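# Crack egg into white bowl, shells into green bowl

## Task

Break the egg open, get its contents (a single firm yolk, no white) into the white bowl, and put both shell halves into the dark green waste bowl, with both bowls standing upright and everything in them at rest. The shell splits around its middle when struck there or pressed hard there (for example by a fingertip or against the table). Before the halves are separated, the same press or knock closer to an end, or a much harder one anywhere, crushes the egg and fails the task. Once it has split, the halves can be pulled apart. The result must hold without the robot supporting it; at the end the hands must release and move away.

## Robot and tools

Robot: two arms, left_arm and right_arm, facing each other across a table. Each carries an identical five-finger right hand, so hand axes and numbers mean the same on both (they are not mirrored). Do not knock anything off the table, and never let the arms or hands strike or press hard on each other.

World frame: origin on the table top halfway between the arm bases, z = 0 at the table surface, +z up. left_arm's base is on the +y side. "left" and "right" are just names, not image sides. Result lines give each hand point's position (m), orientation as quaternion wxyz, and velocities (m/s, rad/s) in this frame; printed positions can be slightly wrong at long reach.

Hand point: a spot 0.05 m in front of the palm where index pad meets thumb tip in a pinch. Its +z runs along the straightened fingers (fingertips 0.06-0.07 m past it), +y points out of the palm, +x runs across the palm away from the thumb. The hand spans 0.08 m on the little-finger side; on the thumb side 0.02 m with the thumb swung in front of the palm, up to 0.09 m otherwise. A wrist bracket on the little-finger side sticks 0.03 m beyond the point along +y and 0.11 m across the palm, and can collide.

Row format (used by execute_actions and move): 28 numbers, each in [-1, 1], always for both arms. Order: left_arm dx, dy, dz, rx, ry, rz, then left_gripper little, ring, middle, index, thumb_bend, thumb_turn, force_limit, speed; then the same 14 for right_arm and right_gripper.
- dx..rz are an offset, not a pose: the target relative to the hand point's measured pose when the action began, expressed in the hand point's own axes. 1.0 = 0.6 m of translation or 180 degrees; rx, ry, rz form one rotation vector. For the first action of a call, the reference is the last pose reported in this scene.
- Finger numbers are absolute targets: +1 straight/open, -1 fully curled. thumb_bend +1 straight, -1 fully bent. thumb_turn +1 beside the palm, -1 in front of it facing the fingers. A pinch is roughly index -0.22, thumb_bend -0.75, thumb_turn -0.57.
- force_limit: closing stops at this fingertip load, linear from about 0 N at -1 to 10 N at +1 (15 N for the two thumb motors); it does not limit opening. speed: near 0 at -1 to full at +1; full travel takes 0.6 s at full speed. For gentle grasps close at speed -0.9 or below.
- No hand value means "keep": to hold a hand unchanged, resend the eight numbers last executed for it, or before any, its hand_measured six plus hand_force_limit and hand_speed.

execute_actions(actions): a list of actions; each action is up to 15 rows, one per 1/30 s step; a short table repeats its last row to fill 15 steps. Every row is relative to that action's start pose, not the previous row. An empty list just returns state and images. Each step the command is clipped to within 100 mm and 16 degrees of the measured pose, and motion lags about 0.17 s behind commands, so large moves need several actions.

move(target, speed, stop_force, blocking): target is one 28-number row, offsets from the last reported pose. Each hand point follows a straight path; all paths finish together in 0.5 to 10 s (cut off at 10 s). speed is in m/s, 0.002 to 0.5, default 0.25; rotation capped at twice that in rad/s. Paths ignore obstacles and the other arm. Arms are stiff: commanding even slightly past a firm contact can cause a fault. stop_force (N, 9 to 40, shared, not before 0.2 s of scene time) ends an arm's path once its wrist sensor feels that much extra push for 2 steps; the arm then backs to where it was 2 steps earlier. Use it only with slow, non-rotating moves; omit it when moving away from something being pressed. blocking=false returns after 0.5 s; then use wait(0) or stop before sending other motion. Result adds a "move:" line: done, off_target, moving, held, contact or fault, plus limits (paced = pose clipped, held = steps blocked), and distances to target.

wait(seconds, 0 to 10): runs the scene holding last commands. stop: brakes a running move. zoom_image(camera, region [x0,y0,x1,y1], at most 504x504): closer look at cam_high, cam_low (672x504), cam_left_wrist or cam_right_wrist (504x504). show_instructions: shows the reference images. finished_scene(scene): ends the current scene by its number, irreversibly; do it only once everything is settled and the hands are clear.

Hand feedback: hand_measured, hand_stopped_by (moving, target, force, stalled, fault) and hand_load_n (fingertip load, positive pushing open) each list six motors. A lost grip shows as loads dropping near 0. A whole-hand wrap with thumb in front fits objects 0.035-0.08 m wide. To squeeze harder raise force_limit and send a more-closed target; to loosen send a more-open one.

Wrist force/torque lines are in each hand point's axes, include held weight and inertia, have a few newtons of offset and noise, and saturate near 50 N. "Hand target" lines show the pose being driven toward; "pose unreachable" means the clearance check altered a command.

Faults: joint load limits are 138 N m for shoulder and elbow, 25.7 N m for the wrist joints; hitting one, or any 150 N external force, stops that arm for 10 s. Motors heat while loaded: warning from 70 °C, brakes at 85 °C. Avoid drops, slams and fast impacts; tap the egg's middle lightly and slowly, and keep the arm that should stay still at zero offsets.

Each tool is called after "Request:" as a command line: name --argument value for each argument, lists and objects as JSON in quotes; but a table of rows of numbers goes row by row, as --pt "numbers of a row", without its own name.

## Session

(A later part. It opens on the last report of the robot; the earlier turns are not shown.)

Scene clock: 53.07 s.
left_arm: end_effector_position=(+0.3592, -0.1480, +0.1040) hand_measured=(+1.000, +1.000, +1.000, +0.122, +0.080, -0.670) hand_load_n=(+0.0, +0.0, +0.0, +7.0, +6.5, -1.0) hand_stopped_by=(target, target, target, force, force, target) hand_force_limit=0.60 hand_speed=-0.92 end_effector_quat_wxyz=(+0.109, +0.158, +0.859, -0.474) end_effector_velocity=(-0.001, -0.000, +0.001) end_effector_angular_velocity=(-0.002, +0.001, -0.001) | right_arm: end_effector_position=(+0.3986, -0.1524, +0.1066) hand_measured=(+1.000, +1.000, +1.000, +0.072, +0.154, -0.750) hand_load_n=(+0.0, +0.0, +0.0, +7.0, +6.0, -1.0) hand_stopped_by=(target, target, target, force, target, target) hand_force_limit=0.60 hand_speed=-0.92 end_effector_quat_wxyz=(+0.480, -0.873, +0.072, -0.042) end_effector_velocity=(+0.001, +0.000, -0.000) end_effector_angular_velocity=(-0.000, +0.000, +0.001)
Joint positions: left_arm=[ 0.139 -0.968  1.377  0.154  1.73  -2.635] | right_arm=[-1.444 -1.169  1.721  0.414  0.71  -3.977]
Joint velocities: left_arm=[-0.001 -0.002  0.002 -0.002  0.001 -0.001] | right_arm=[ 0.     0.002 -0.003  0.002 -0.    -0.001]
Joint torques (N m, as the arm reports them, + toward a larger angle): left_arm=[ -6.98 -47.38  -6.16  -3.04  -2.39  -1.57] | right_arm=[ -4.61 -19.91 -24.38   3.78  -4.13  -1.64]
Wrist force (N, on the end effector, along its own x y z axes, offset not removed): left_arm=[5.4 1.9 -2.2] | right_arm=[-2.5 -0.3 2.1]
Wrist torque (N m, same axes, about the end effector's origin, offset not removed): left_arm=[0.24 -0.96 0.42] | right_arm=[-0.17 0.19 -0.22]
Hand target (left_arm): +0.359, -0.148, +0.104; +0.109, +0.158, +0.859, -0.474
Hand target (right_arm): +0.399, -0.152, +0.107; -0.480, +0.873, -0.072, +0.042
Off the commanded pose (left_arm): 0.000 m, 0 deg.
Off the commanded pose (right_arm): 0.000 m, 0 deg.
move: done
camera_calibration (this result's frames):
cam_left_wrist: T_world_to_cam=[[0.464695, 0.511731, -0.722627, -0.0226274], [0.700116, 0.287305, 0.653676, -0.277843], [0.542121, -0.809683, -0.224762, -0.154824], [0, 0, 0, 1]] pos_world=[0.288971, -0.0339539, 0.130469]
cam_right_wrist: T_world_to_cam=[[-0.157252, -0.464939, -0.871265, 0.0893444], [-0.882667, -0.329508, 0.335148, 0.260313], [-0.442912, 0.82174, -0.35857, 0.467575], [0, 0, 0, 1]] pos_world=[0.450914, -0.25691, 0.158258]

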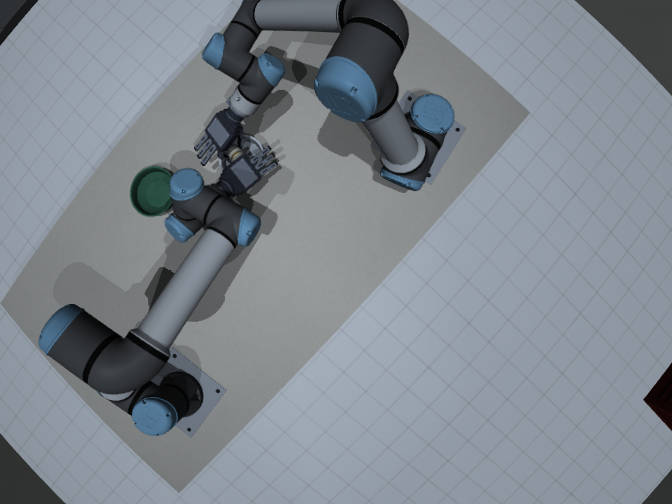

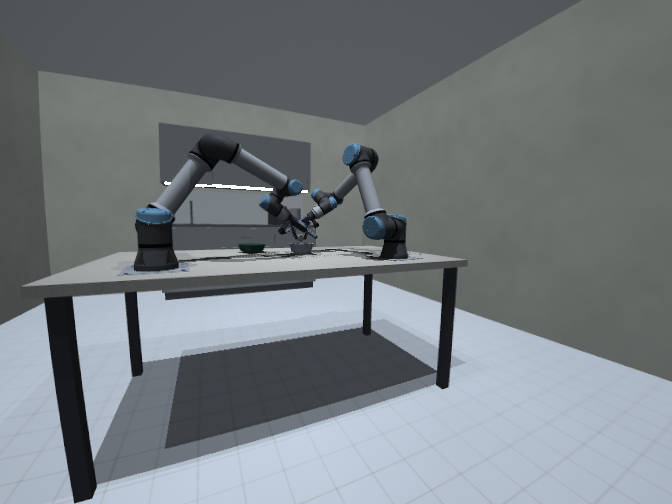

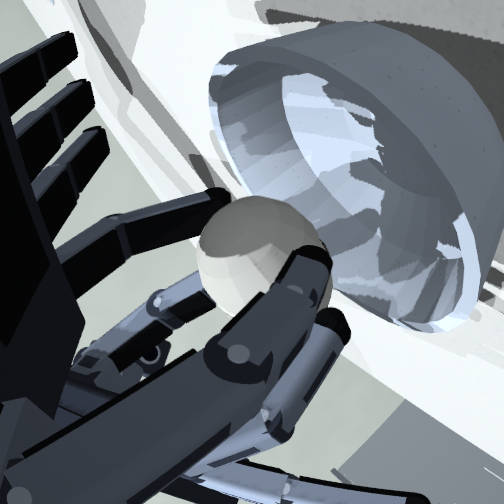

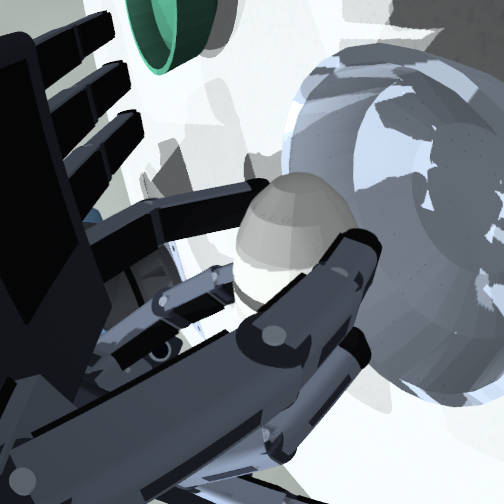

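Split.

Request:
move --target '[0.025,-0.0076,-0.0047,0,0,0,1,1,1,-0.25,-0.1,-0.67,0.6,-0.92,0.027,0,0,0,0,0,1,1,1,-0.3,0.15,-0.75,0.6,-0.92]' --speed 0.02

Request:
zoom_image --camera "cam_high" --region '[190,110,290,210]'

Scene clock: 54.27 s.
left_arm: end_effector_position=(+0.3438, -0.1455, +0.1040) hand_measured=(+1.000, +1.000, +1.000, +0.122, +0.080, -0.670) hand_load_n=(+0.0, +0.0, +0.0, +7.0, +6.5, -1.0) hand_stopped_by=(target, target, target, force, force, target) hand_force_limit=0.60 hand_speed=-0.92 end_effector_quat_wxyz=(+0.109, +0.158, +0.859, -0.474) end_effector_velocity=(-0.003, +0.000, +0.001) end_effector_angular_velocity=(-0.001, +0.001, -0.000) | right_arm: end_effector_position=(+0.4142, -0.1550, +0.1066) hand_measured=(+1.000, +1.000, +1.000, +0.072, +0.154, -0.750) hand_load_n=(+0.0, +0.0, +0.0, +6.5, +6.0, -1.0) hand_stopped_by=(target, target, target, force, target, target) hand_force_limit=0.60 hand_speed=-0.92 end_effector_quat_wxyz=(+0.480, -0.873, +0.072, -0.042) end_effector_velocity=(+0.002, -0.001, -0.000) end_effector_angular_velocity=(-0.001, +0.002, +0.000)
Joint positions: left_arm=[ 0.112 -0.989  1.412  0.138  1.707 -2.65 ] | right_arm=[-1.461 -1.142  1.682  0.44   0.701 -3.997]
Joint velocities: left_arm=[-0.004 -0.005  0.006 -0.003 -0.003 -0.003] | right_arm=[-0.002  0.005 -0.006  0.006 -0.001 -0.004]
Joint torques (N m, as the arm reports them, + toward a larger angle): left_arm=[ -6.4  -47.32  -5.63  -3.17  -1.79  -1.13] | right_arm=[ -7.03 -21.21 -25.05   3.98  -3.99  -1.58]
Wrist force (N, on the end effector, along its own x y z axes, offset not removed): left_arm=[3.6 2.9 1.2] | right_arm=[1.7 0.5 0.7]
Wrist torque (N m, same axes, about the end effector's origin, offset not removed): left_arm=[0.39 -0.76 0.21] | right_arm=[0.05 -0.25 0.21]
Hand target (left_arm): +0.343, -0.145, +0.104; +0.109, +0.157, +0.859, -0.474
Hand target (right_arm): +0.415, -0.155, +0.107; -0.480, +0.873, -0.072, +0.042
Off the commanded pose (left_arm): 0.000 m, 0 deg.
Off the commanded pose (right_arm): 0.000 m, 0 deg.
move: done
camera_calibration (this result's frames):
cam_left_wrist: T_world_to_cam=[[0.464669, 0.511745, -0.722634, -0.0167589], [0.700155, 0.28727, 0.65365, -0.267792], [0.542093, -0.809687, -0.224815, -0.144385], [0, 0, 0, 1]] pos_world=[0.273554, -0.0314014, 0.130472]
cam_right_wrist: T_world_to_cam=[[-0.157237, -0.464944, -0.871265, 0.0905781], [-0.882699, -0.329457, 0.335113, 0.273266], [-0.442853, 0.821757, -0.358603, 0.476692], [0, 0, 0, 1]] pos_world=[0.466558, -0.259583, 0.158286]

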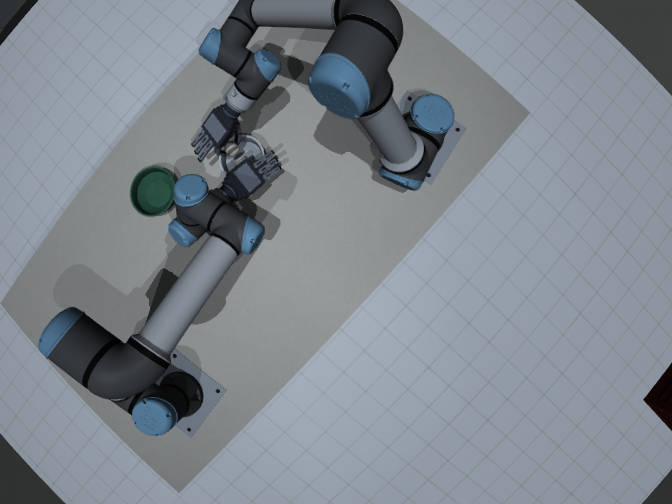

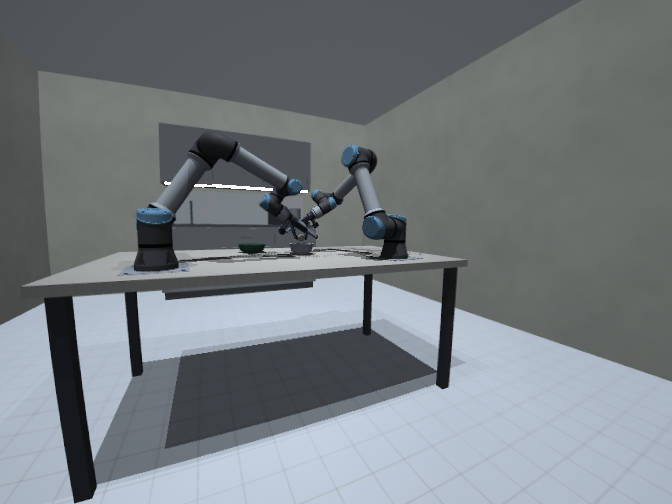

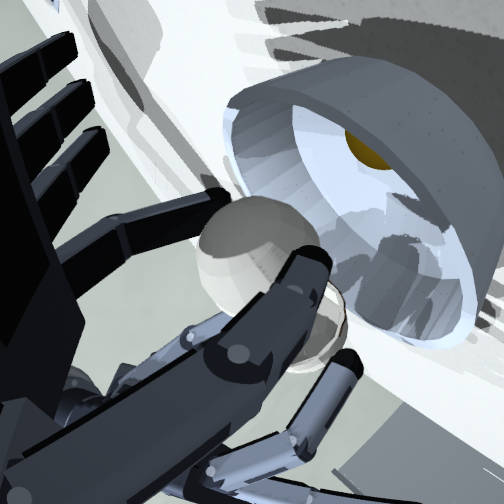

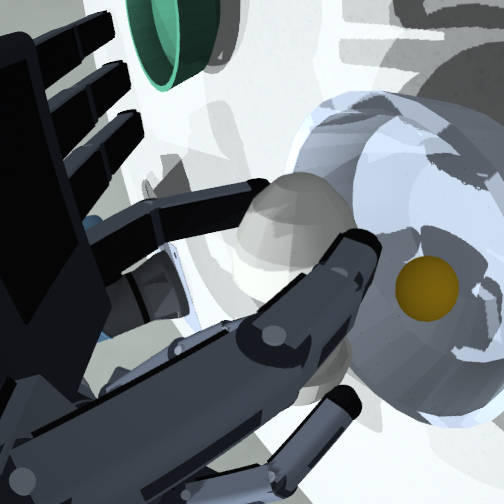

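Region (190, 110, 290, 210) of cam_high's 672x504 image, scaled by 5.040, with more detail than that image has.

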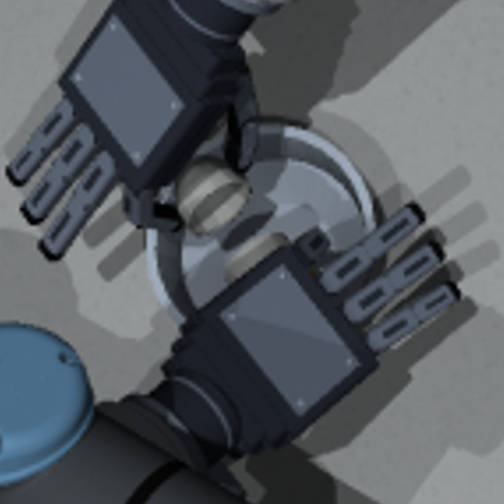

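Request:
move --target '[0.065,0.103,-0.32,0,0.062,-0.092,1,1,1,-0.25,-0.1,-0.67,0.6,-0.92,0.077,0.027,-0.168,0,0.14,0.09,1,1,1,-0.3,0.15,-0.75,0.6,-0.92]' --speed 0.2

Request:
move --target '[-0.322,0.117,-0.103,0,-0.115,-0.078,1,1,1,-0.25,-0.1,-0.67,0.6,-0.92,0,0,0,0,0,0,1,1,1,-0.3,0.15,-0.75,0.6,-0.92]' --speed 0.2

Scene clock: 56.57 s.
left_arm: end_effector_position=(+0.3237, +0.0546, +0.1442) hand_measured=(+1.000, +1.000, +1.000, +0.122, +0.080, -0.670) hand_load_n=(+0.0, +0.0, +0.0, +7.0, +6.5, -1.0) hand_stopped_by=(target, target, target, force, force, target) hand_force_limit=0.60 hand_speed=-0.92 end_effector_quat_wxyz=(-0.044, +0.078, +0.880, -0.467) end_effector_velocity=(-0.000, +0.002, +0.001) end_effector_angular_velocity=(-0.000, +0.003, -0.001) | right_arm: end_effector_position=(+0.4440, -0.2551, +0.1471) hand_measured=(+1.000, +1.000, +1.000, +0.072, +0.154, -0.750) hand_load_n=(+0.0, +0.0, +0.0, +6.5, +6.0, -1.0) hand_stopped_by=(target, target, target, force, target, target) hand_force_limit=0.60 hand_speed=-0.92 end_effector_quat_wxyz=(+0.453, -0.825, +0.296, -0.163) end_effector_velocity=(-0.001, -0.000, +0.001) end_effector_angular_velocity=(+0.001, +0.001, -0.004)
Joint positions: left_arm=[ 0.32  -1.323  1.752  0.255  2.054 -2.786] | right_arm=[-1.628 -1.45   1.921  0.257  0.936 -3.629]
Joint velocities: left_arm=[ 0.003 -0.004  0.002  0.003  0.005  0.001] | right_arm=[ 0.    -0.004  0.002  0.     0.003  0.004]
Joint torques (N m, as the arm reports them, + toward a larger angle): left_arm=[  6.5  -33.02  -5.72   3.01   2.65  -1.02] | right_arm=[ -5.17 -31.65  -8.44  -1.42   2.13   1.3 ]
Wrist force (N, on the end effector, along its own x y z axes, offset not removed): left_arm=[2.3 0.3 -2.3] | right_arm=[-1.8 0.5 0.0]
Wrist torque (N m, same axes, about the end effector's origin, offset not removed): left_arm=[0.31 -0.30 -0.14] | right_arm=[-0.03 0.31 -0.18]
Hand target (left_arm): +0.324, +0.055, +0.144; -0.044, +0.077, +0.880, -0.467
Hand target (right_arm): +0.444, -0.255, +0.147; -0.453, +0.825, -0.296, +0.163
Off the commanded pose (left_arm): 0.001 m, 0 deg.
Off the commanded pose (right_arm): 0.000 m, 0 deg.
move: done
camera_calibration (this result's frames):
cam_left_wrist: T_world_to_cam=[[0.200463, 0.559651, -0.804118, 0.0138958], [0.881713, 0.25474, 0.397101, -0.35745], [0.427079, -0.788605, -0.442386, 0.105051], [0, 0, 0, 1]] pos_world=[0.267518, 0.166124, 0.199591]
cam_right_wrist: T_world_to_cam=[[-0.369633, -0.322765, -0.871318, 0.214664], [-0.928837, 0.153759, 0.337076, 0.396456], [0.0251765, 0.933906, -0.35663, 0.407188], [0, 0, 0, 1]] pos_world=[0.437338, -0.371948, 0.19862]

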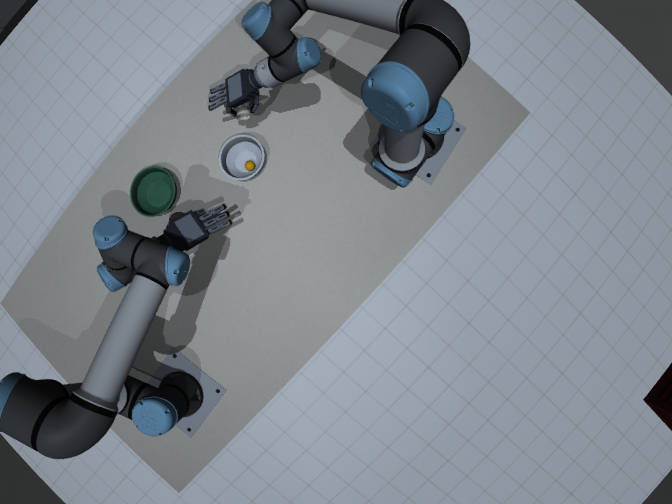

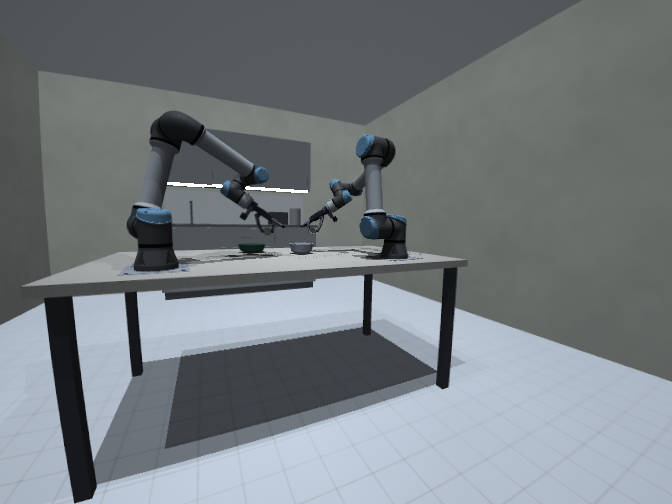

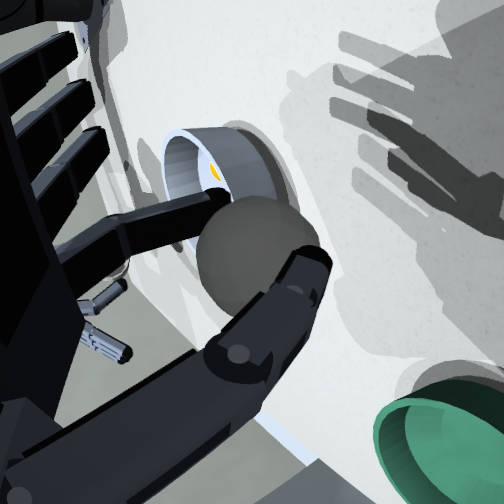

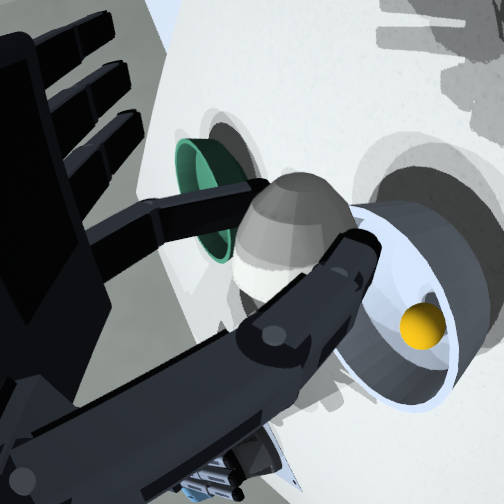

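Scene clock: 58.30 s.
left_arm: end_effector_position=(+0.5297, +0.1096, +0.1198) hand_measured=(+1.000, +1.000, +1.000, +0.122, +0.080, -0.670) hand_load_n=(+0.0, +0.0, +0.0, +7.0, +6.5, -1.0) hand_stopped_by=(target, target, target, force, force, target) hand_force_limit=0.60 hand_speed=-0.92 end_effector_quat_wxyz=(-0.058, +0.115, -0.876, +0.465) end_effector_velocity=(+0.002, -0.000, -0.000) end_effector_angular_velocity=(-0.001, +0.002, +0.005) | right_arm: end_effector_position=(+0.4440, -0.2552, +0.1472) hand_measured=(+1.000, +1.000, +1.000, +0.072, +0.154, -0.750) hand_load_n=(+0.0, +0.0, +0.0, +6.5, +6.0, -1.0) hand_stopped_by=(target, target, target, force, target, target) hand_force_limit=0.60 hand_speed=-0.92 end_effector_quat_wxyz=(+0.453, -0.825, +0.296, -0.163) end_effector_velocity=(-0.001, +0.000, -0.002) end_effector_angular_velocity=(-0.000, +0.004, +0.000)
Joint positions: left_arm=[ 0.623 -1.138  1.555  0.231  1.948 -2.875] | right_arm=[-1.628 -1.45   1.921  0.257  0.936 -3.629]
Joint velocities: left_arm=[ 0.002  0.004 -0.005  0.001 -0.001 -0.003] | right_arm=[ 0.     0.003  0.001  0.    -0.    -0.   ]
Joint torques (N m, as the arm reports them, + toward a larger angle): left_arm=[  7.71 -28.68 -34.82   3.19  -1.89  -1.56] | right_arm=[  7.04 -10.24 -25.92   2.24  -3.61  -1.72]
Wrist force (N, on the end effector, along its own x y z axes, offset not removed): left_arm=[1.3 -3.0 -6.8] | right_arm=[-3.5 1.5 2.3]
Wrist torque (N m, same axes, about the end effector's origin, offset not removed): left_arm=[-0.11 -0.14 -0.09] | right_arm=[0.00 0.66 -0.15]
Hand target (left_arm): +0.530, +0.110, +0.120; +0.058, -0.115, +0.876, -0.465
Hand target (right_arm): +0.444, -0.255, +0.147; -0.453, +0.825, -0.296, +0.163
Off the commanded pose (left_arm): 0.000 m, 0 deg.
Off the commanded pose (right_arm): 0.000 m, 0 deg.
move: done
camera_calibration (this result's frames):
cam_left_wrist: T_world_to_cam=[[-0.0550424, 0.593403, -0.803022, 0.0537432], [0.691837, 0.60256, 0.397848, -0.481068], [0.719952, -0.533662, -0.443704, -0.133343], [0, 0, 0, 1]] pos_world=[0.431779, 0.186821, 0.175384]
cam_right_wrist: T_world_to_cam=[[-0.369624, -0.322744, -0.871329, 0.21467], [-0.928839, 0.153803, 0.337051, 0.396496], [0.025232, 0.933906, -0.356627, 0.407181], [0, 0, 0, 1]] pos_world=[0.437354, -0.371967, 0.198621]

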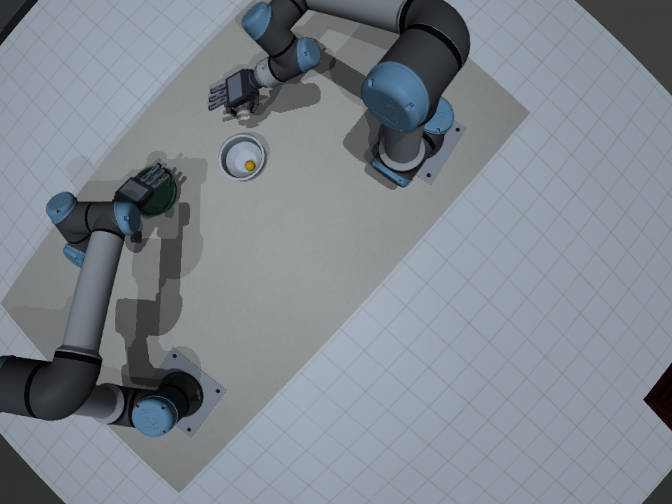

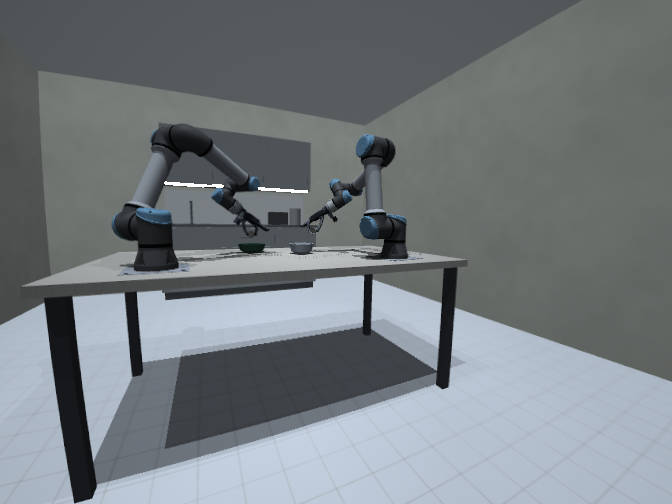

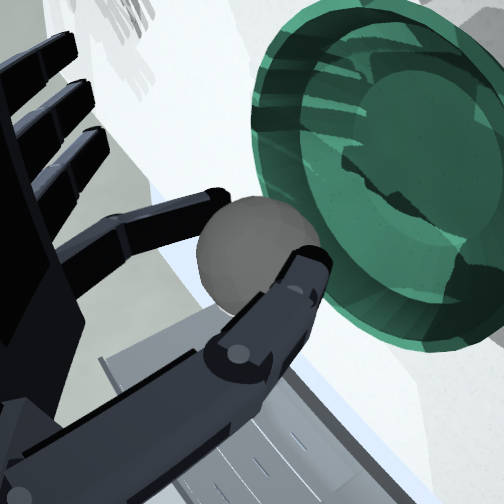

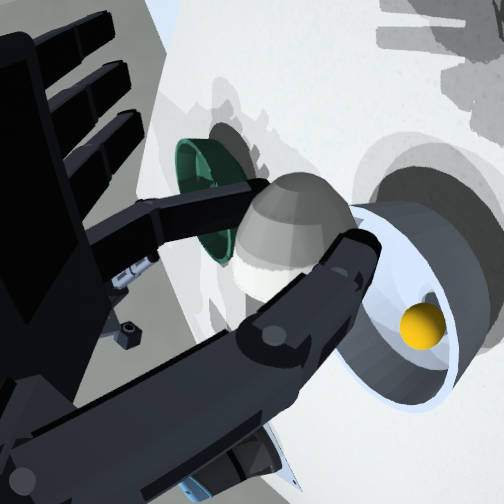

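Request:
move --target '[0,0.07,0.06,0,0,0,1,1,1,-0.25,-0.1,-0.67,0.6,-0.92,0,0,0,0,0,0,1,1,1,-0.3,0.15,-0.75,0.6,-0.92]' --speed 0.07 --stop_force 15

Request:
move --target '[0,0,0,0,0,0,1,1,1,0.32,0.28,-0.67,0.6,-0.5,0,0,0,0,0,0,1,1,1,-0.3,0.15,-0.75,0.6,-0.92]'

Request:
move --target '[0,-0.09,-0.06,0,0,0,1,1,1,0.32,0.28,-0.67,0.6,-0.5,0,0,0,0,0,0,1,1,1,-0.3,0.15,-0.75,0.6,-0.92]' --speed 0.12

Request:
move --target '[0,-0.05,-0.5,0,0,0,1,1,1,0.32,0.28,-0.67,0.6,-0.5,-0.17,-0.28,0.33,0,0,0,1,1,1,-0.3,0.15,-0.75,0.6,-0.92]'

Scene clock: 59.77 s.
left_arm: end_effector_position=(+0.5310, +0.1036, +0.0650) hand_measured=(+1.000, +1.000, +1.000, +0.122, +0.080, -0.670) hand_load_n=(+0.0, +0.0, +0.0, +7.0, +6.5, -1.0) hand_stopped_by=(target, target, target, force, force, target) hand_force_limit=0.60 hand_speed=-0.92 end_effector_quat_wxyz=(-0.058, +0.115, -0.876, +0.465) end_effector_velocity=(+0.001, +0.000, -0.002) end_effector_angular_velocity=(-0.000, +0.001, +0.002) | right_arm: end_effector_position=(+0.4440, -0.2551, +0.1472) hand_measured=(+1.000, +1.000, +1.000, +0.072, +0.154, -0.750) hand_load_n=(+0.0, +0.0, +0.0, +6.5, +6.0, -1.0) hand_stopped_by=(target, target, target, force, target, target) hand_force_limit=0.60 hand_speed=-0.92 end_effector_quat_wxyz=(+0.453, -0.825, +0.296, -0.163) end_effector_velocity=(+0.000, -0.000, +0.000) end_effector_angular_velocity=(+0.001, -0.000, -0.001)
Joint positions: left_arm=[ 0.617 -1.07   1.606  0.11   1.943 -2.879] | right_arm=[-1.628 -1.45   1.921  0.257  0.936 -3.629]
Joint velocities: left_arm=[ 0.001  0.004  0.002 -0.006 -0.    -0.001] | right_arm=[-0.001 -0.     0.    -0.001 -0.     0.001]
Joint torques (N m, as the arm reports them, + toward a larger angle): left_arm=[ -6.6  -28.45  -6.31  -2.31  -1.89  -1.4 ] | right_arm=[  4.95 -10.07 -26.02   2.77  -3.59  -1.76]
Wrist force (N, on the end effector, along its own x y z axes, offset not removed): left_arm=[-0.5 0.0 1.8] | right_arm=[0.6 0.8 0.7]
Wrist torque (N m, same axes, about the end effector's origin, offset not removed): left_arm=[0.04 -0.34 -0.20] | right_arm=[0.10 -0.02 -0.01]
Hand target (left_arm): +0.531, +0.104, +0.065; +0.058, -0.115, +0.876, -0.465
Hand target (right_arm): +0.444, -0.255, +0.147; -0.453, +0.825, -0.296, +0.163
Off the commanded pose (left_arm): 0.000 m, 0 deg.
Off the commanded pose (right_arm): 0.000 m, 0 deg.
move: done
camera_calibration (this result's frames):
cam_left_wrist: T_world_to_cam=[[-0.0550541, 0.593419, -0.803008, 0.0133925], [0.69185, 0.602546, 0.397846, -0.45661], [0.719939, -0.533658, -0.44373, -0.161752], [0, 0, 0, 1]] pos_world=[0.433095, 0.180861, 0.120641]
cam_right_wrist: T_world_to_cam=[[-0.369619, -0.32275, -0.871329, 0.214667], [-0.928841, 0.153789, 0.337051, 0.396488], [0.025218, 0.933907, -0.356626, 0.407181], [0, 0, 0, 1]] pos_world=[0.437351, -0.371961, 0.198621]

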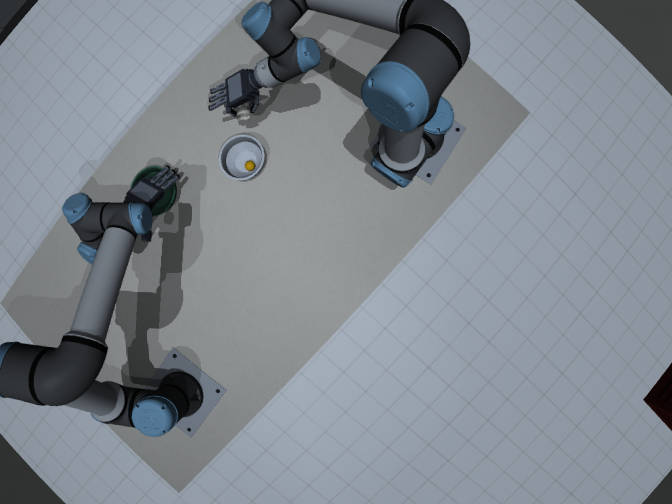

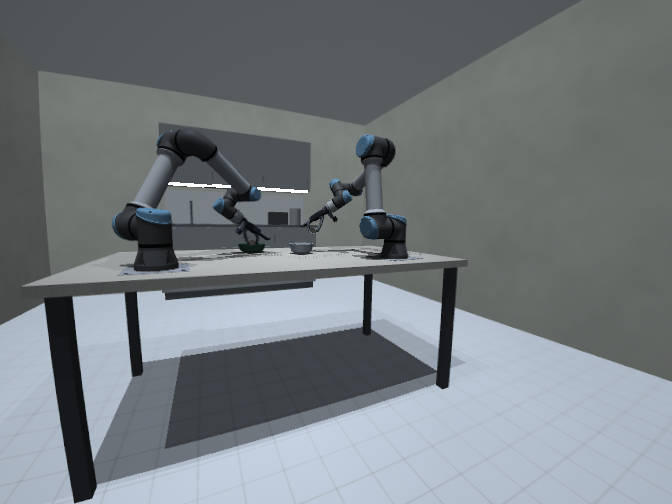

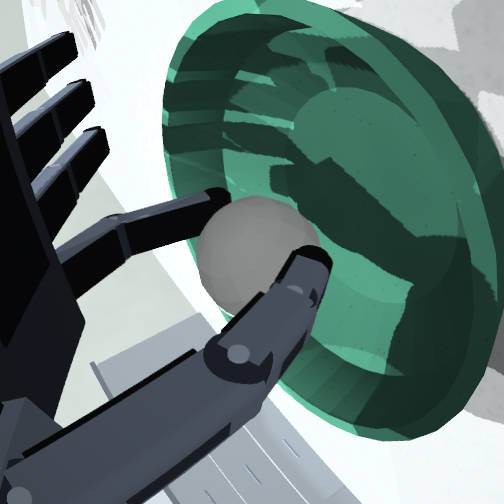

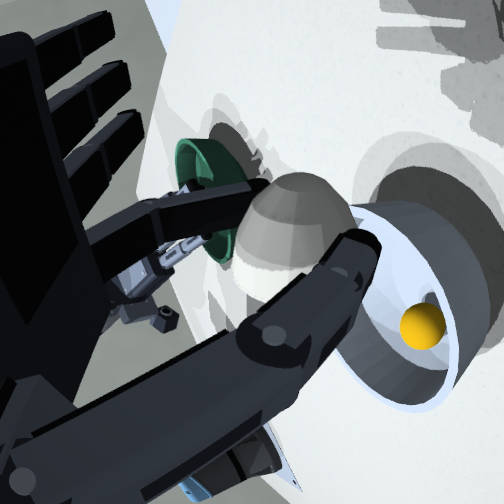

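Scene clock: 60.43 s.
left_arm: end_effector_position=(+0.5310, +0.1036, +0.0650) hand_measured=(+1.000, +1.000, +1.000, +0.320, +0.280, -0.670) hand_load_n=(+0.0, +0.0, +0.0, +0.0, +0.0, +0.0) hand_stopped_by=(target, target, target, target, target, target) hand_force_limit=0.60 hand_speed=-0.50 end_effector_quat_wxyz=(-0.058, +0.115, -0.876, +0.465) end_effector_velocity=(+0.001, +0.001, +0.000) end_effector_angular_velocity=(-0.000, -0.000, +0.001) | right_arm: end_effector_position=(+0.4440, -0.2551, +0.1472) hand_measured=(+1.000, +1.000, +1.000, +0.072, +0.154, -0.750) hand_load_n=(+0.0, +0.0, +0.0, +6.5, +6.0, -1.0) hand_stopped_by=(target, target, target, force, target, target) hand_force_limit=0.60 hand_speed=-0.92 end_effector_quat_wxyz=(+0.453, -0.825, +0.296, -0.163) end_effector_velocity=(+0.001, -0.001, +0.001) end_effector_angular_velocity=(-0.001, -0.002, -0.002)
Joint positions: left_arm=[ 0.617 -1.07   1.606  0.11   1.943 -2.879] | right_arm=[-1.628 -1.45   1.921  0.257  0.936 -3.629]
Joint velocities: left_arm=[ 0.001 -0.     0.    -0.     0.     0.   ] | right_arm=[-0.001 -0.001 -0.001  0.001  0.001 -0.001]
Joint torques (N m, as the arm reports them, + toward a larger angle): left_arm=[ -5.02 -42.48 -15.31   3.13  -1.5   -1.27] | right_arm=[  5.36 -10.13 -25.83   2.75  -3.58  -1.79]
Wrist force (N, on the end effector, along its own x y z axes, offset not removed): left_arm=[0.2 1.6 -0.5] | right_arm=[-4.1 2.7 5.0]
Wrist torque (N m, same axes, about the end effector's origin, offset not removed): left_arm=[0.44 -0.11 0.01] | right_arm=[0.12 0.31 -0.02]
Hand target (left_arm): +0.531, +0.104, +0.065; +0.058, -0.115, +0.876, -0.465
Hand target (right_arm): +0.444, -0.255, +0.147; -0.453, +0.825, -0.296, +0.163
Off the commanded pose (left_arm): 0.000 m, 0 deg.
Off the commanded pose (right_arm): 0.000 m, 0 deg.
move: done
camera_calibration (this result's frames):
cam_left_wrist: T_world_to_cam=[[-0.0550855, 0.593454, -0.802981, 0.0133705], [0.691864, 0.60253, 0.397845, -0.456601], [0.719923, -0.533638, -0.44378, -0.161736], [0, 0, 0, 1]] pos_world=[0.43308, 0.180872, 0.120617]
cam_right_wrist: T_world_to_cam=[[-0.369619, -0.32275, -0.871329, 0.214667], [-0.928841, 0.153789, 0.337051, 0.396488], [0.0252181, 0.933907, -0.356627, 0.407181], [0, 0, 0, 1]] pos_world=[0.437351, -0.371961, 0.198621]

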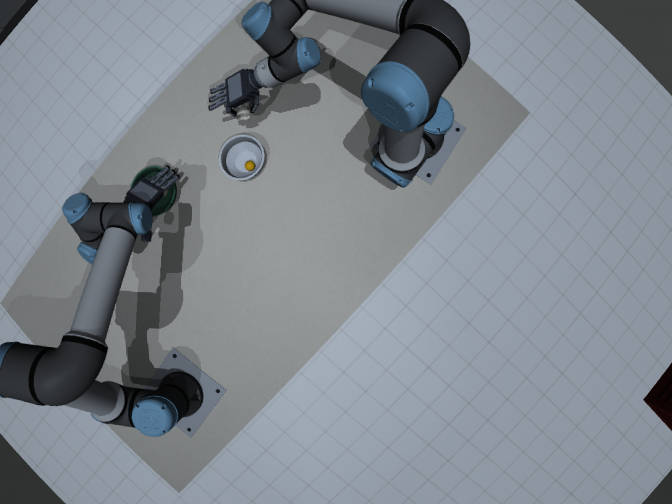

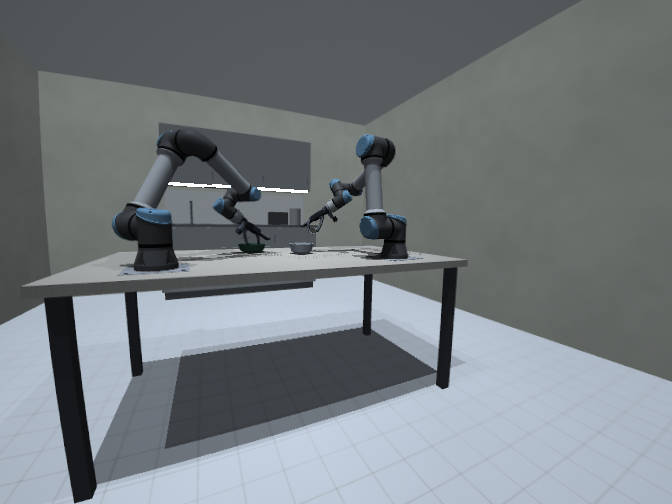

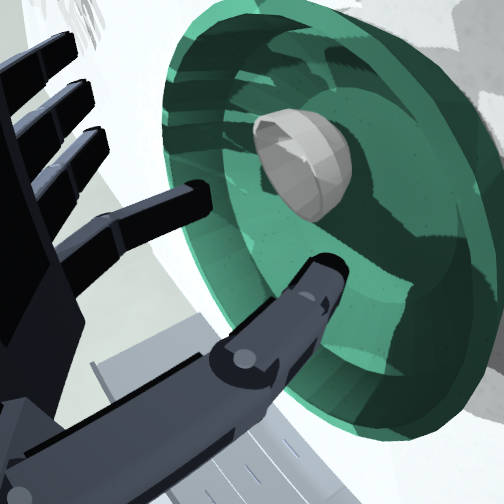

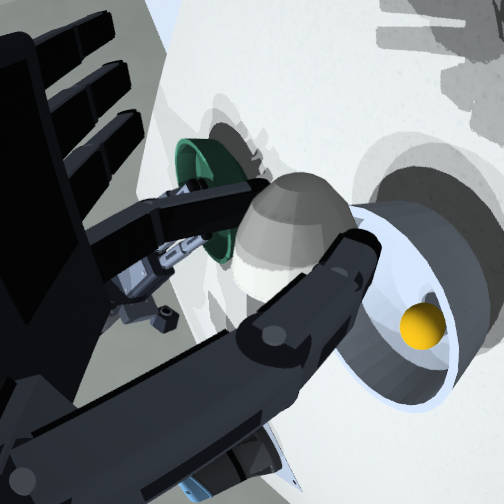

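Scene clock: 61.50 s.
left_arm: end_effector_position=(+0.5315, +0.1031, +0.1296) hand_measured=(+1.000, +1.000, +1.000, +0.320, +0.280, -0.670) hand_load_n=(+0.0, +0.0, +0.0, +0.0, +0.0, +0.0) hand_stopped_by=(target, target, target, target, target, target) hand_force_limit=0.60 hand_speed=-0.50 end_effector_quat_wxyz=(-0.058, +0.115, -0.876, +0.465) end_effector_velocity=(-0.001, -0.001, +0.003) end_effector_angular_velocity=(+0.000, +0.002, -0.003) | right_arm: end_effector_position=(+0.4440, -0.2551, +0.1472) hand_measured=(+1.000, +1.000, +1.000, +0.072, +0.154, -0.750) hand_load_n=(+0.0, +0.0, +0.0, +6.5, +6.0, -1.0) hand_stopped_by=(target, target, target, force, target, target) hand_force_limit=0.60 hand_speed=-0.92 end_effector_quat_wxyz=(+0.453, -0.825, +0.296, -0.163) end_effector_velocity=(-0.001, +0.001, -0.001) end_effector_angular_velocity=(+0.001, +0.002, +0.002)
Joint positions: left_arm=[ 0.617 -1.136  1.525  0.258  1.943 -2.879] | right_arm=[-1.628 -1.45   1.921  0.257  0.936 -3.629]
Joint velocities: left_arm=[-0.002 -0.002 -0.005  0.008  0.002 -0.001] | right_arm=[ 0.001  0.001  0.001  0.    -0.001  0.   ]
Joint torques (N m, as the arm reports them, + toward a larger angle): left_arm=[ -6.24 -42.72 -32.16   3.43   2.63   1.57] | right_arm=[  5.37 -10.48 -26.47   2.82  -3.61  -1.75]
Wrist force (N, on the end effector, along its own x y z axes, offset not removed): left_arm=[2.7 -1.7 0.5] | right_arm=[-1.7 2.0 0.9]
Wrist torque (N m, same axes, about the end effector's origin, offset not removed): left_arm=[-0.41 -0.47 -0.01] | right_arm=[0.27 0.42 -0.10]
Hand target (left_arm): +0.531, +0.103, +0.130; +0.058, -0.115, +0.876, -0.465
Hand target (right_arm): +0.444, -0.255, +0.147; -0.453, +0.825, -0.296, +0.163
Off the commanded pose (left_arm): 0.000 m, 0 deg.
Off the commanded pose (right_arm): 0.000 m, 0 deg.
move: done
camera_calibration (this result's frames):
cam_left_wrist: T_world_to_cam=[[-0.055082, 0.593433, -0.802996, 0.0655809], [0.691753, 0.602622, 0.3979, -0.482273], [0.72003, -0.533558, -0.443703, -0.133733], [0, 0, 0, 1]] pos_world=[0.433518, 0.180356, 0.18522]
cam_right_wrist: T_world_to_cam=[[-0.369619, -0.32275, -0.871329, 0.214667], [-0.928841, 0.153789, 0.33705, 0.396488], [0.025218, 0.933907, -0.356627, 0.407181], [0, 0, 0, 1]] pos_world=[0.437351, -0.371961, 0.198621]

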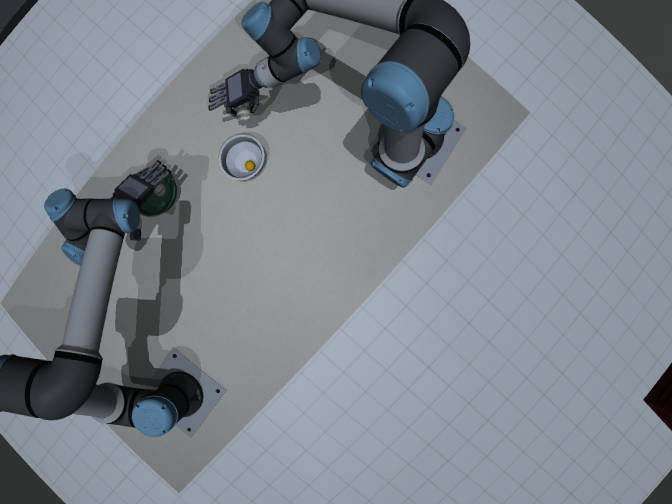

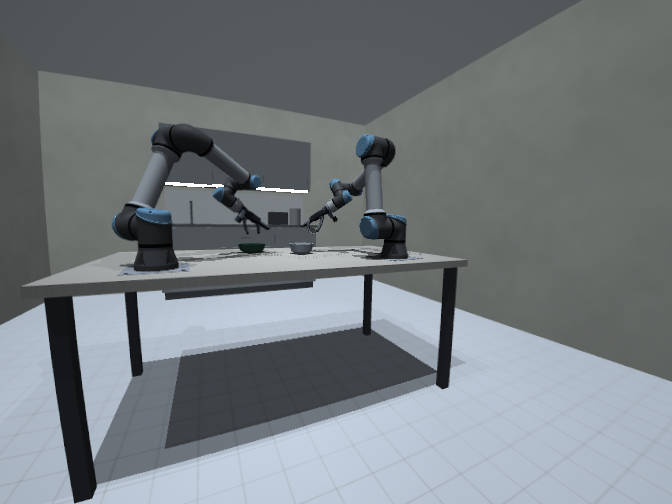

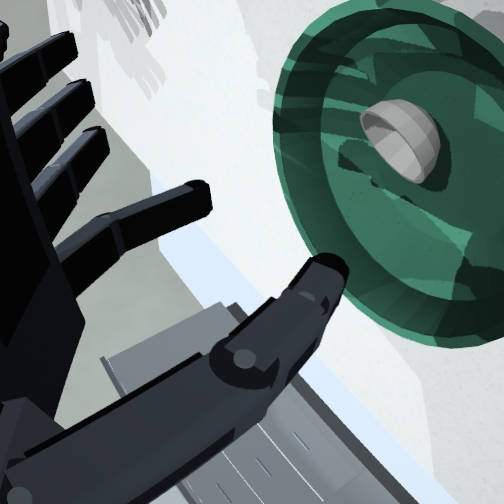

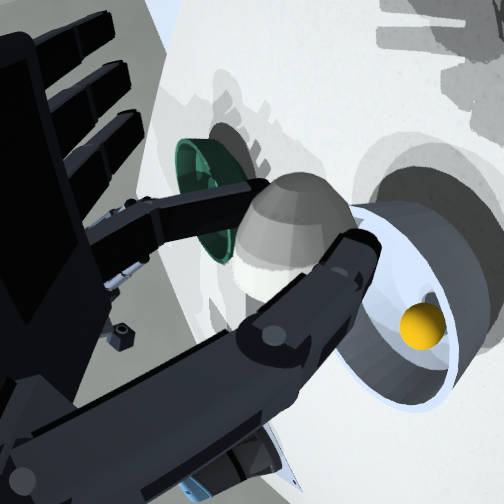

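Scene clock: 63.40 s.
left_arm: end_effector_position=(+0.4736, +0.3268, +0.3232) hand_measured=(+1.000, +1.000, +1.000, +0.320, +0.280, -0.670) hand_load_n=(+0.0, +0.0, +0.0, +0.0, +0.0, +0.0) hand_stopped_by=(target, target, target, target, target, target) hand_force_limit=0.60 hand_speed=-0.50 end_effector_quat_wxyz=(-0.058, +0.115, -0.876, +0.465) end_effector_velocity=(-0.001, +0.000, +0.001) end_effector_angular_velocity=(+0.000, +0.001, -0.005) | right_arm: end_effector_position=(+0.5286, +0.0081, +0.1829) hand_measured=(+1.000, +1.000, +1.000, +0.072, +0.154, -0.750) hand_load_n=(+0.0, +0.0, +0.0, +6.5, +6.0, -1.0) hand_stopped_by=(target, target, target, force, target, target) hand_force_limit=0.60 hand_speed=-0.92 end_effector_quat_wxyz=(+0.454, -0.825, +0.296, -0.163) end_effector_velocity=(+0.001, +0.002, +0.001) end_effector_angular_velocity=(-0.003, +0.003, +0.000)
Joint positions: left_arm=[ 0.948 -1.541  1.546  0.76   2.196 -2.636] | right_arm=[-1.142 -0.965  1.122  0.428  1.324 -3.302]
Joint velocities: left_arm=[ 0.001 -0.    -0.002  0.006  0.005  0.005] | right_arm=[ 0.002  0.008 -0.016  0.012  0.002  0.   ]
Joint torques (N m, as the arm reports them, + toward a larger angle): left_arm=[  5.51 -26.01 -32.84   3.64   2.83   1.98] | right_arm=[  7.13 -31.97 -28.23   2.38   2.5    1.51]
Wrist force (N, on the end effector, along its own x y z axes, offset not removed): left_arm=[1.2 0.0 -6.7] | right_arm=[-1.9 3.1 0.2]
Wrist torque (N m, same axes, about the end effector's origin, offset not removed): left_arm=[0.82 -0.10 -0.10] | right_arm=[0.34 0.35 0.01]
Hand target (left_arm): +0.474, +0.327, +0.323; +0.058, -0.115, +0.876, -0.465
Hand target (right_arm): +0.529, +0.008, +0.183; -0.454, +0.825, -0.296, +0.163
Off the commanded pose (left_arm): 0.001 m, 0 deg.
Off the commanded pose (right_arm): 0.000 m, 0 deg.
move: done
camera_calibration (this result's frames):
cam_left_wrist: T_world_to_cam=[[-0.0548239, 0.593474, -0.802984, 0.0849497], [0.691443, 0.602736, 0.398265, -0.654093], [0.720347, -0.533383, -0.443398, 0.11291], [0, 0, 0, 1]] pos_world=[0.375591, 0.404054, 0.37878]
cam_right_wrist: T_world_to_cam=[[-0.369905, -0.321509, -0.871666, 0.362236], [-0.928732, 0.153255, 0.337594, 0.422414], [0.0250478, 0.934422, -0.355286, 0.171815], [0, 0, 0, 1]] pos_world=[0.521999, -0.108823, 0.234188]

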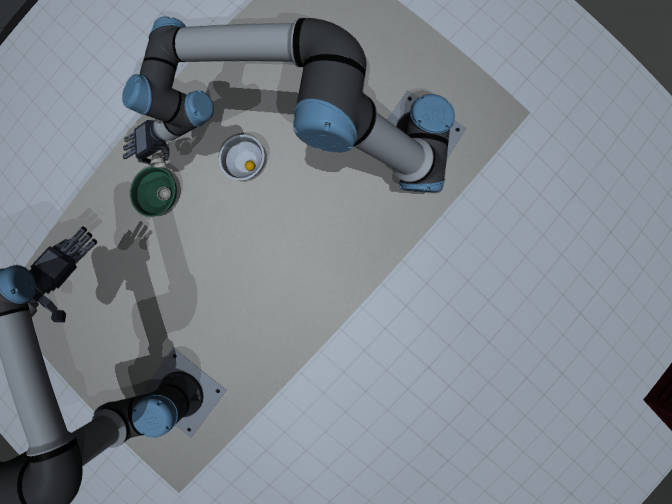

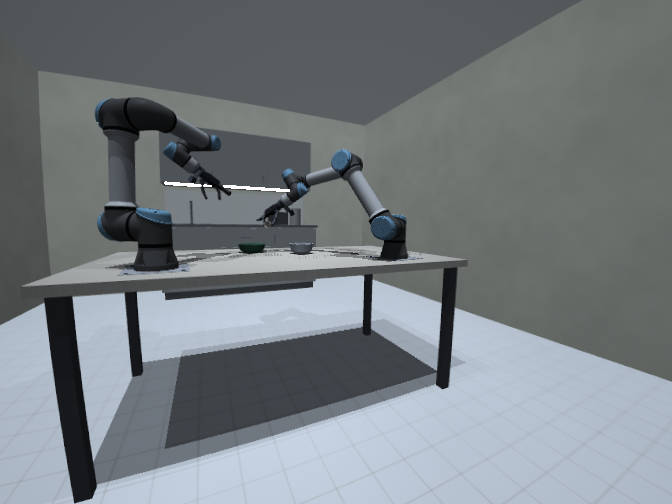

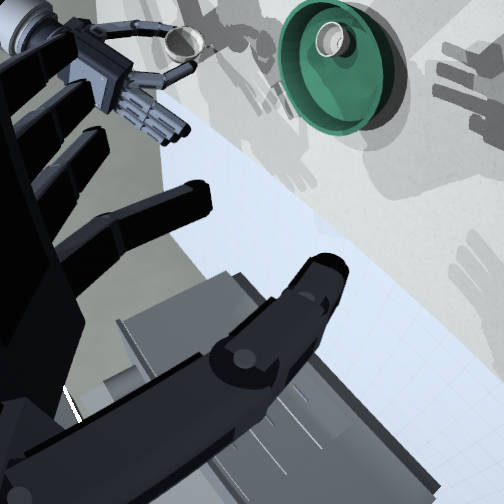

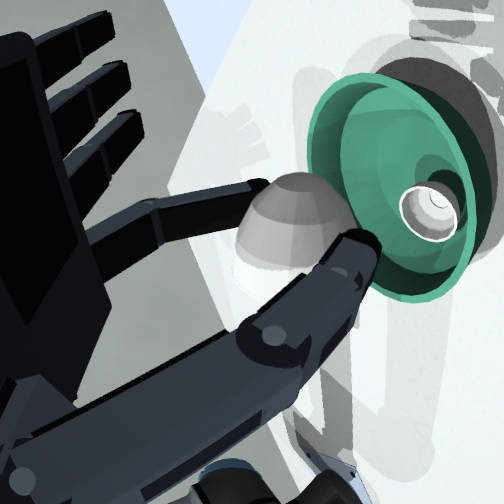

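Request:
execute_actions --actions '[]'

Scene clock: 63.73 s.
left_arm: end_effector_position=(+0.4735, +0.3271, +0.3234) hand_measured=(+1.000, +1.000, +1.000, +0.320, +0.280, -0.670) hand_load_n=(+0.0, +0.0, +0.0, +0.0, +0.0, +0.0) hand_stopped_by=(target, target, target, target, target, target) hand_force_limit=0.60 hand_speed=-0.50 end_effector_quat_wxyz=(-0.058, +0.115, -0.876, +0.465) end_effector_velocity=(-0.000, +0.000, +0.000) end_effector_angular_velocity=(-0.001, -0.000, -0.000) | right_arm: end_effector_position=(+0.5288, +0.0083, +0.1829) hand_measured=(+1.000, +1.000, +1.000, +0.072, +0.154, -0.750) hand_load_n=(+0.0, +0.0, +0.0, +6.5, +6.0, -1.0) hand_stopped_by=(target, target, target, force, target, target) hand_force_limit=0.60 hand_speed=-0.92 end_effector_quat_wxyz=(+0.454, -0.825, +0.296, -0.163) end_effector_velocity=(-0.001, +0.001, -0.001) end_effector_angular_velocity=(-0.000, +0.002, +0.001)
Joint positions: left_arm=[ 0.948 -1.541  1.546  0.76   2.196 -2.635] | right_arm=[-1.141 -0.964  1.12   0.429  1.325 -3.302]
Joint velocities: left_arm=[ 0.    -0.001 -0.     0.     0.    -0.   ] | right_arm=[ 0.001  0.001 -0.001  0.001 -0.     0.001]
Joint torques (N m, as the arm reports them, + toward a larger angle): left_arm=[  7.13 -26.27 -33.31   3.61   3.19   1.62] | right_arm=[  7.49 -31.18 -29.16   2.42   2.6    1.58]
Wrist force (N, on the end effector, along its own x y z axes, offset not removed): left_arm=[5.4 -4.0 -1.0] | right_arm=[0.0 3.6 0.1]
Wrist torque (N m, same axes, about the end effector's origin, offset not removed): left_arm=[-0.35 -1.06 0.23] | right_arm=[0.52 -0.01 0.01]
Hand target (left_arm): +0.474, +0.327, +0.323; +0.058, -0.115, +0.876, -0.465
Hand target (right_arm): +0.529, +0.008, +0.183; -0.454, +0.825, -0.296, +0.163
Off the commanded pose (left_arm): 0.001 m, 0 deg.
Off the commanded pose (right_arm): 0.000 m, 0 deg.
camera_calibration (this result's frames):
cam_left_wrist: T_world_to_cam=[[-0.0548174, 0.593531, -0.802942, 0.0849135], [0.691541, 0.602633, 0.398252, -0.654266], [0.720254, -0.533436, -0.443486, 0.113221], [0, 0, 0, 1]] pos_world=[0.375559, 0.40428, 0.378955]
cam_right_wrist: T_world_to_cam=[[-0.370121, -0.321813, -0.871462, 0.362498], [-0.928649, 0.153355, 0.337778, 0.422424], [0.0249417, 0.934301, -0.355611, 0.171687], [0, 0, 0, 1]] pos_world=[0.522169, -0.108532, 0.234272]

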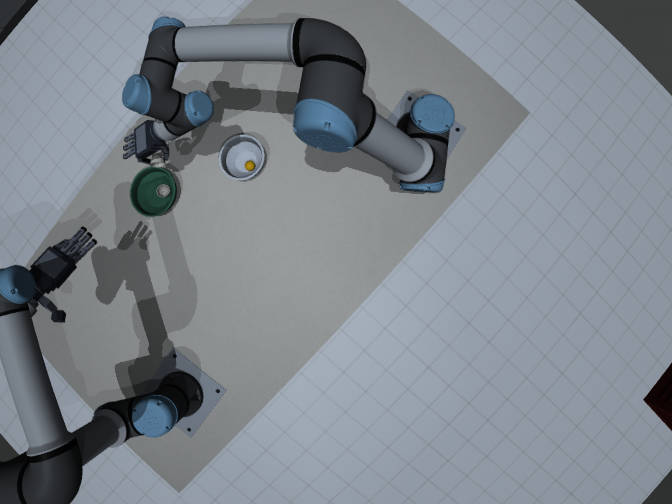

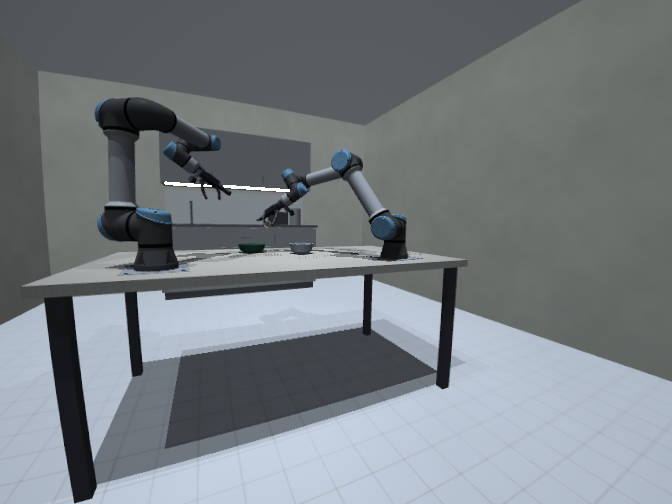

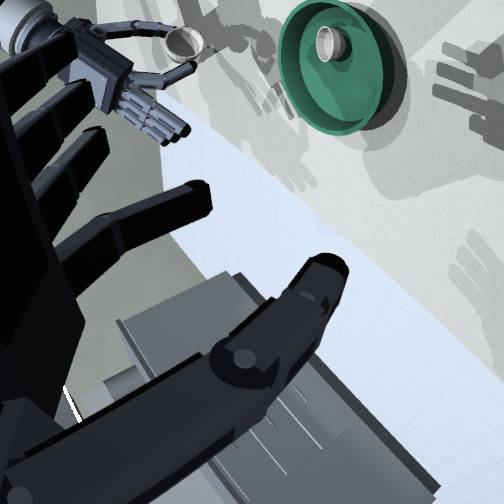

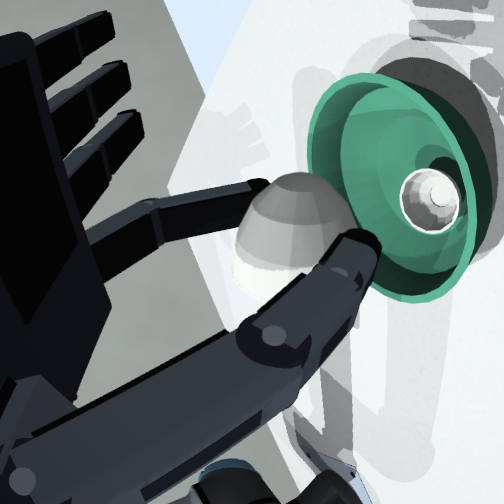

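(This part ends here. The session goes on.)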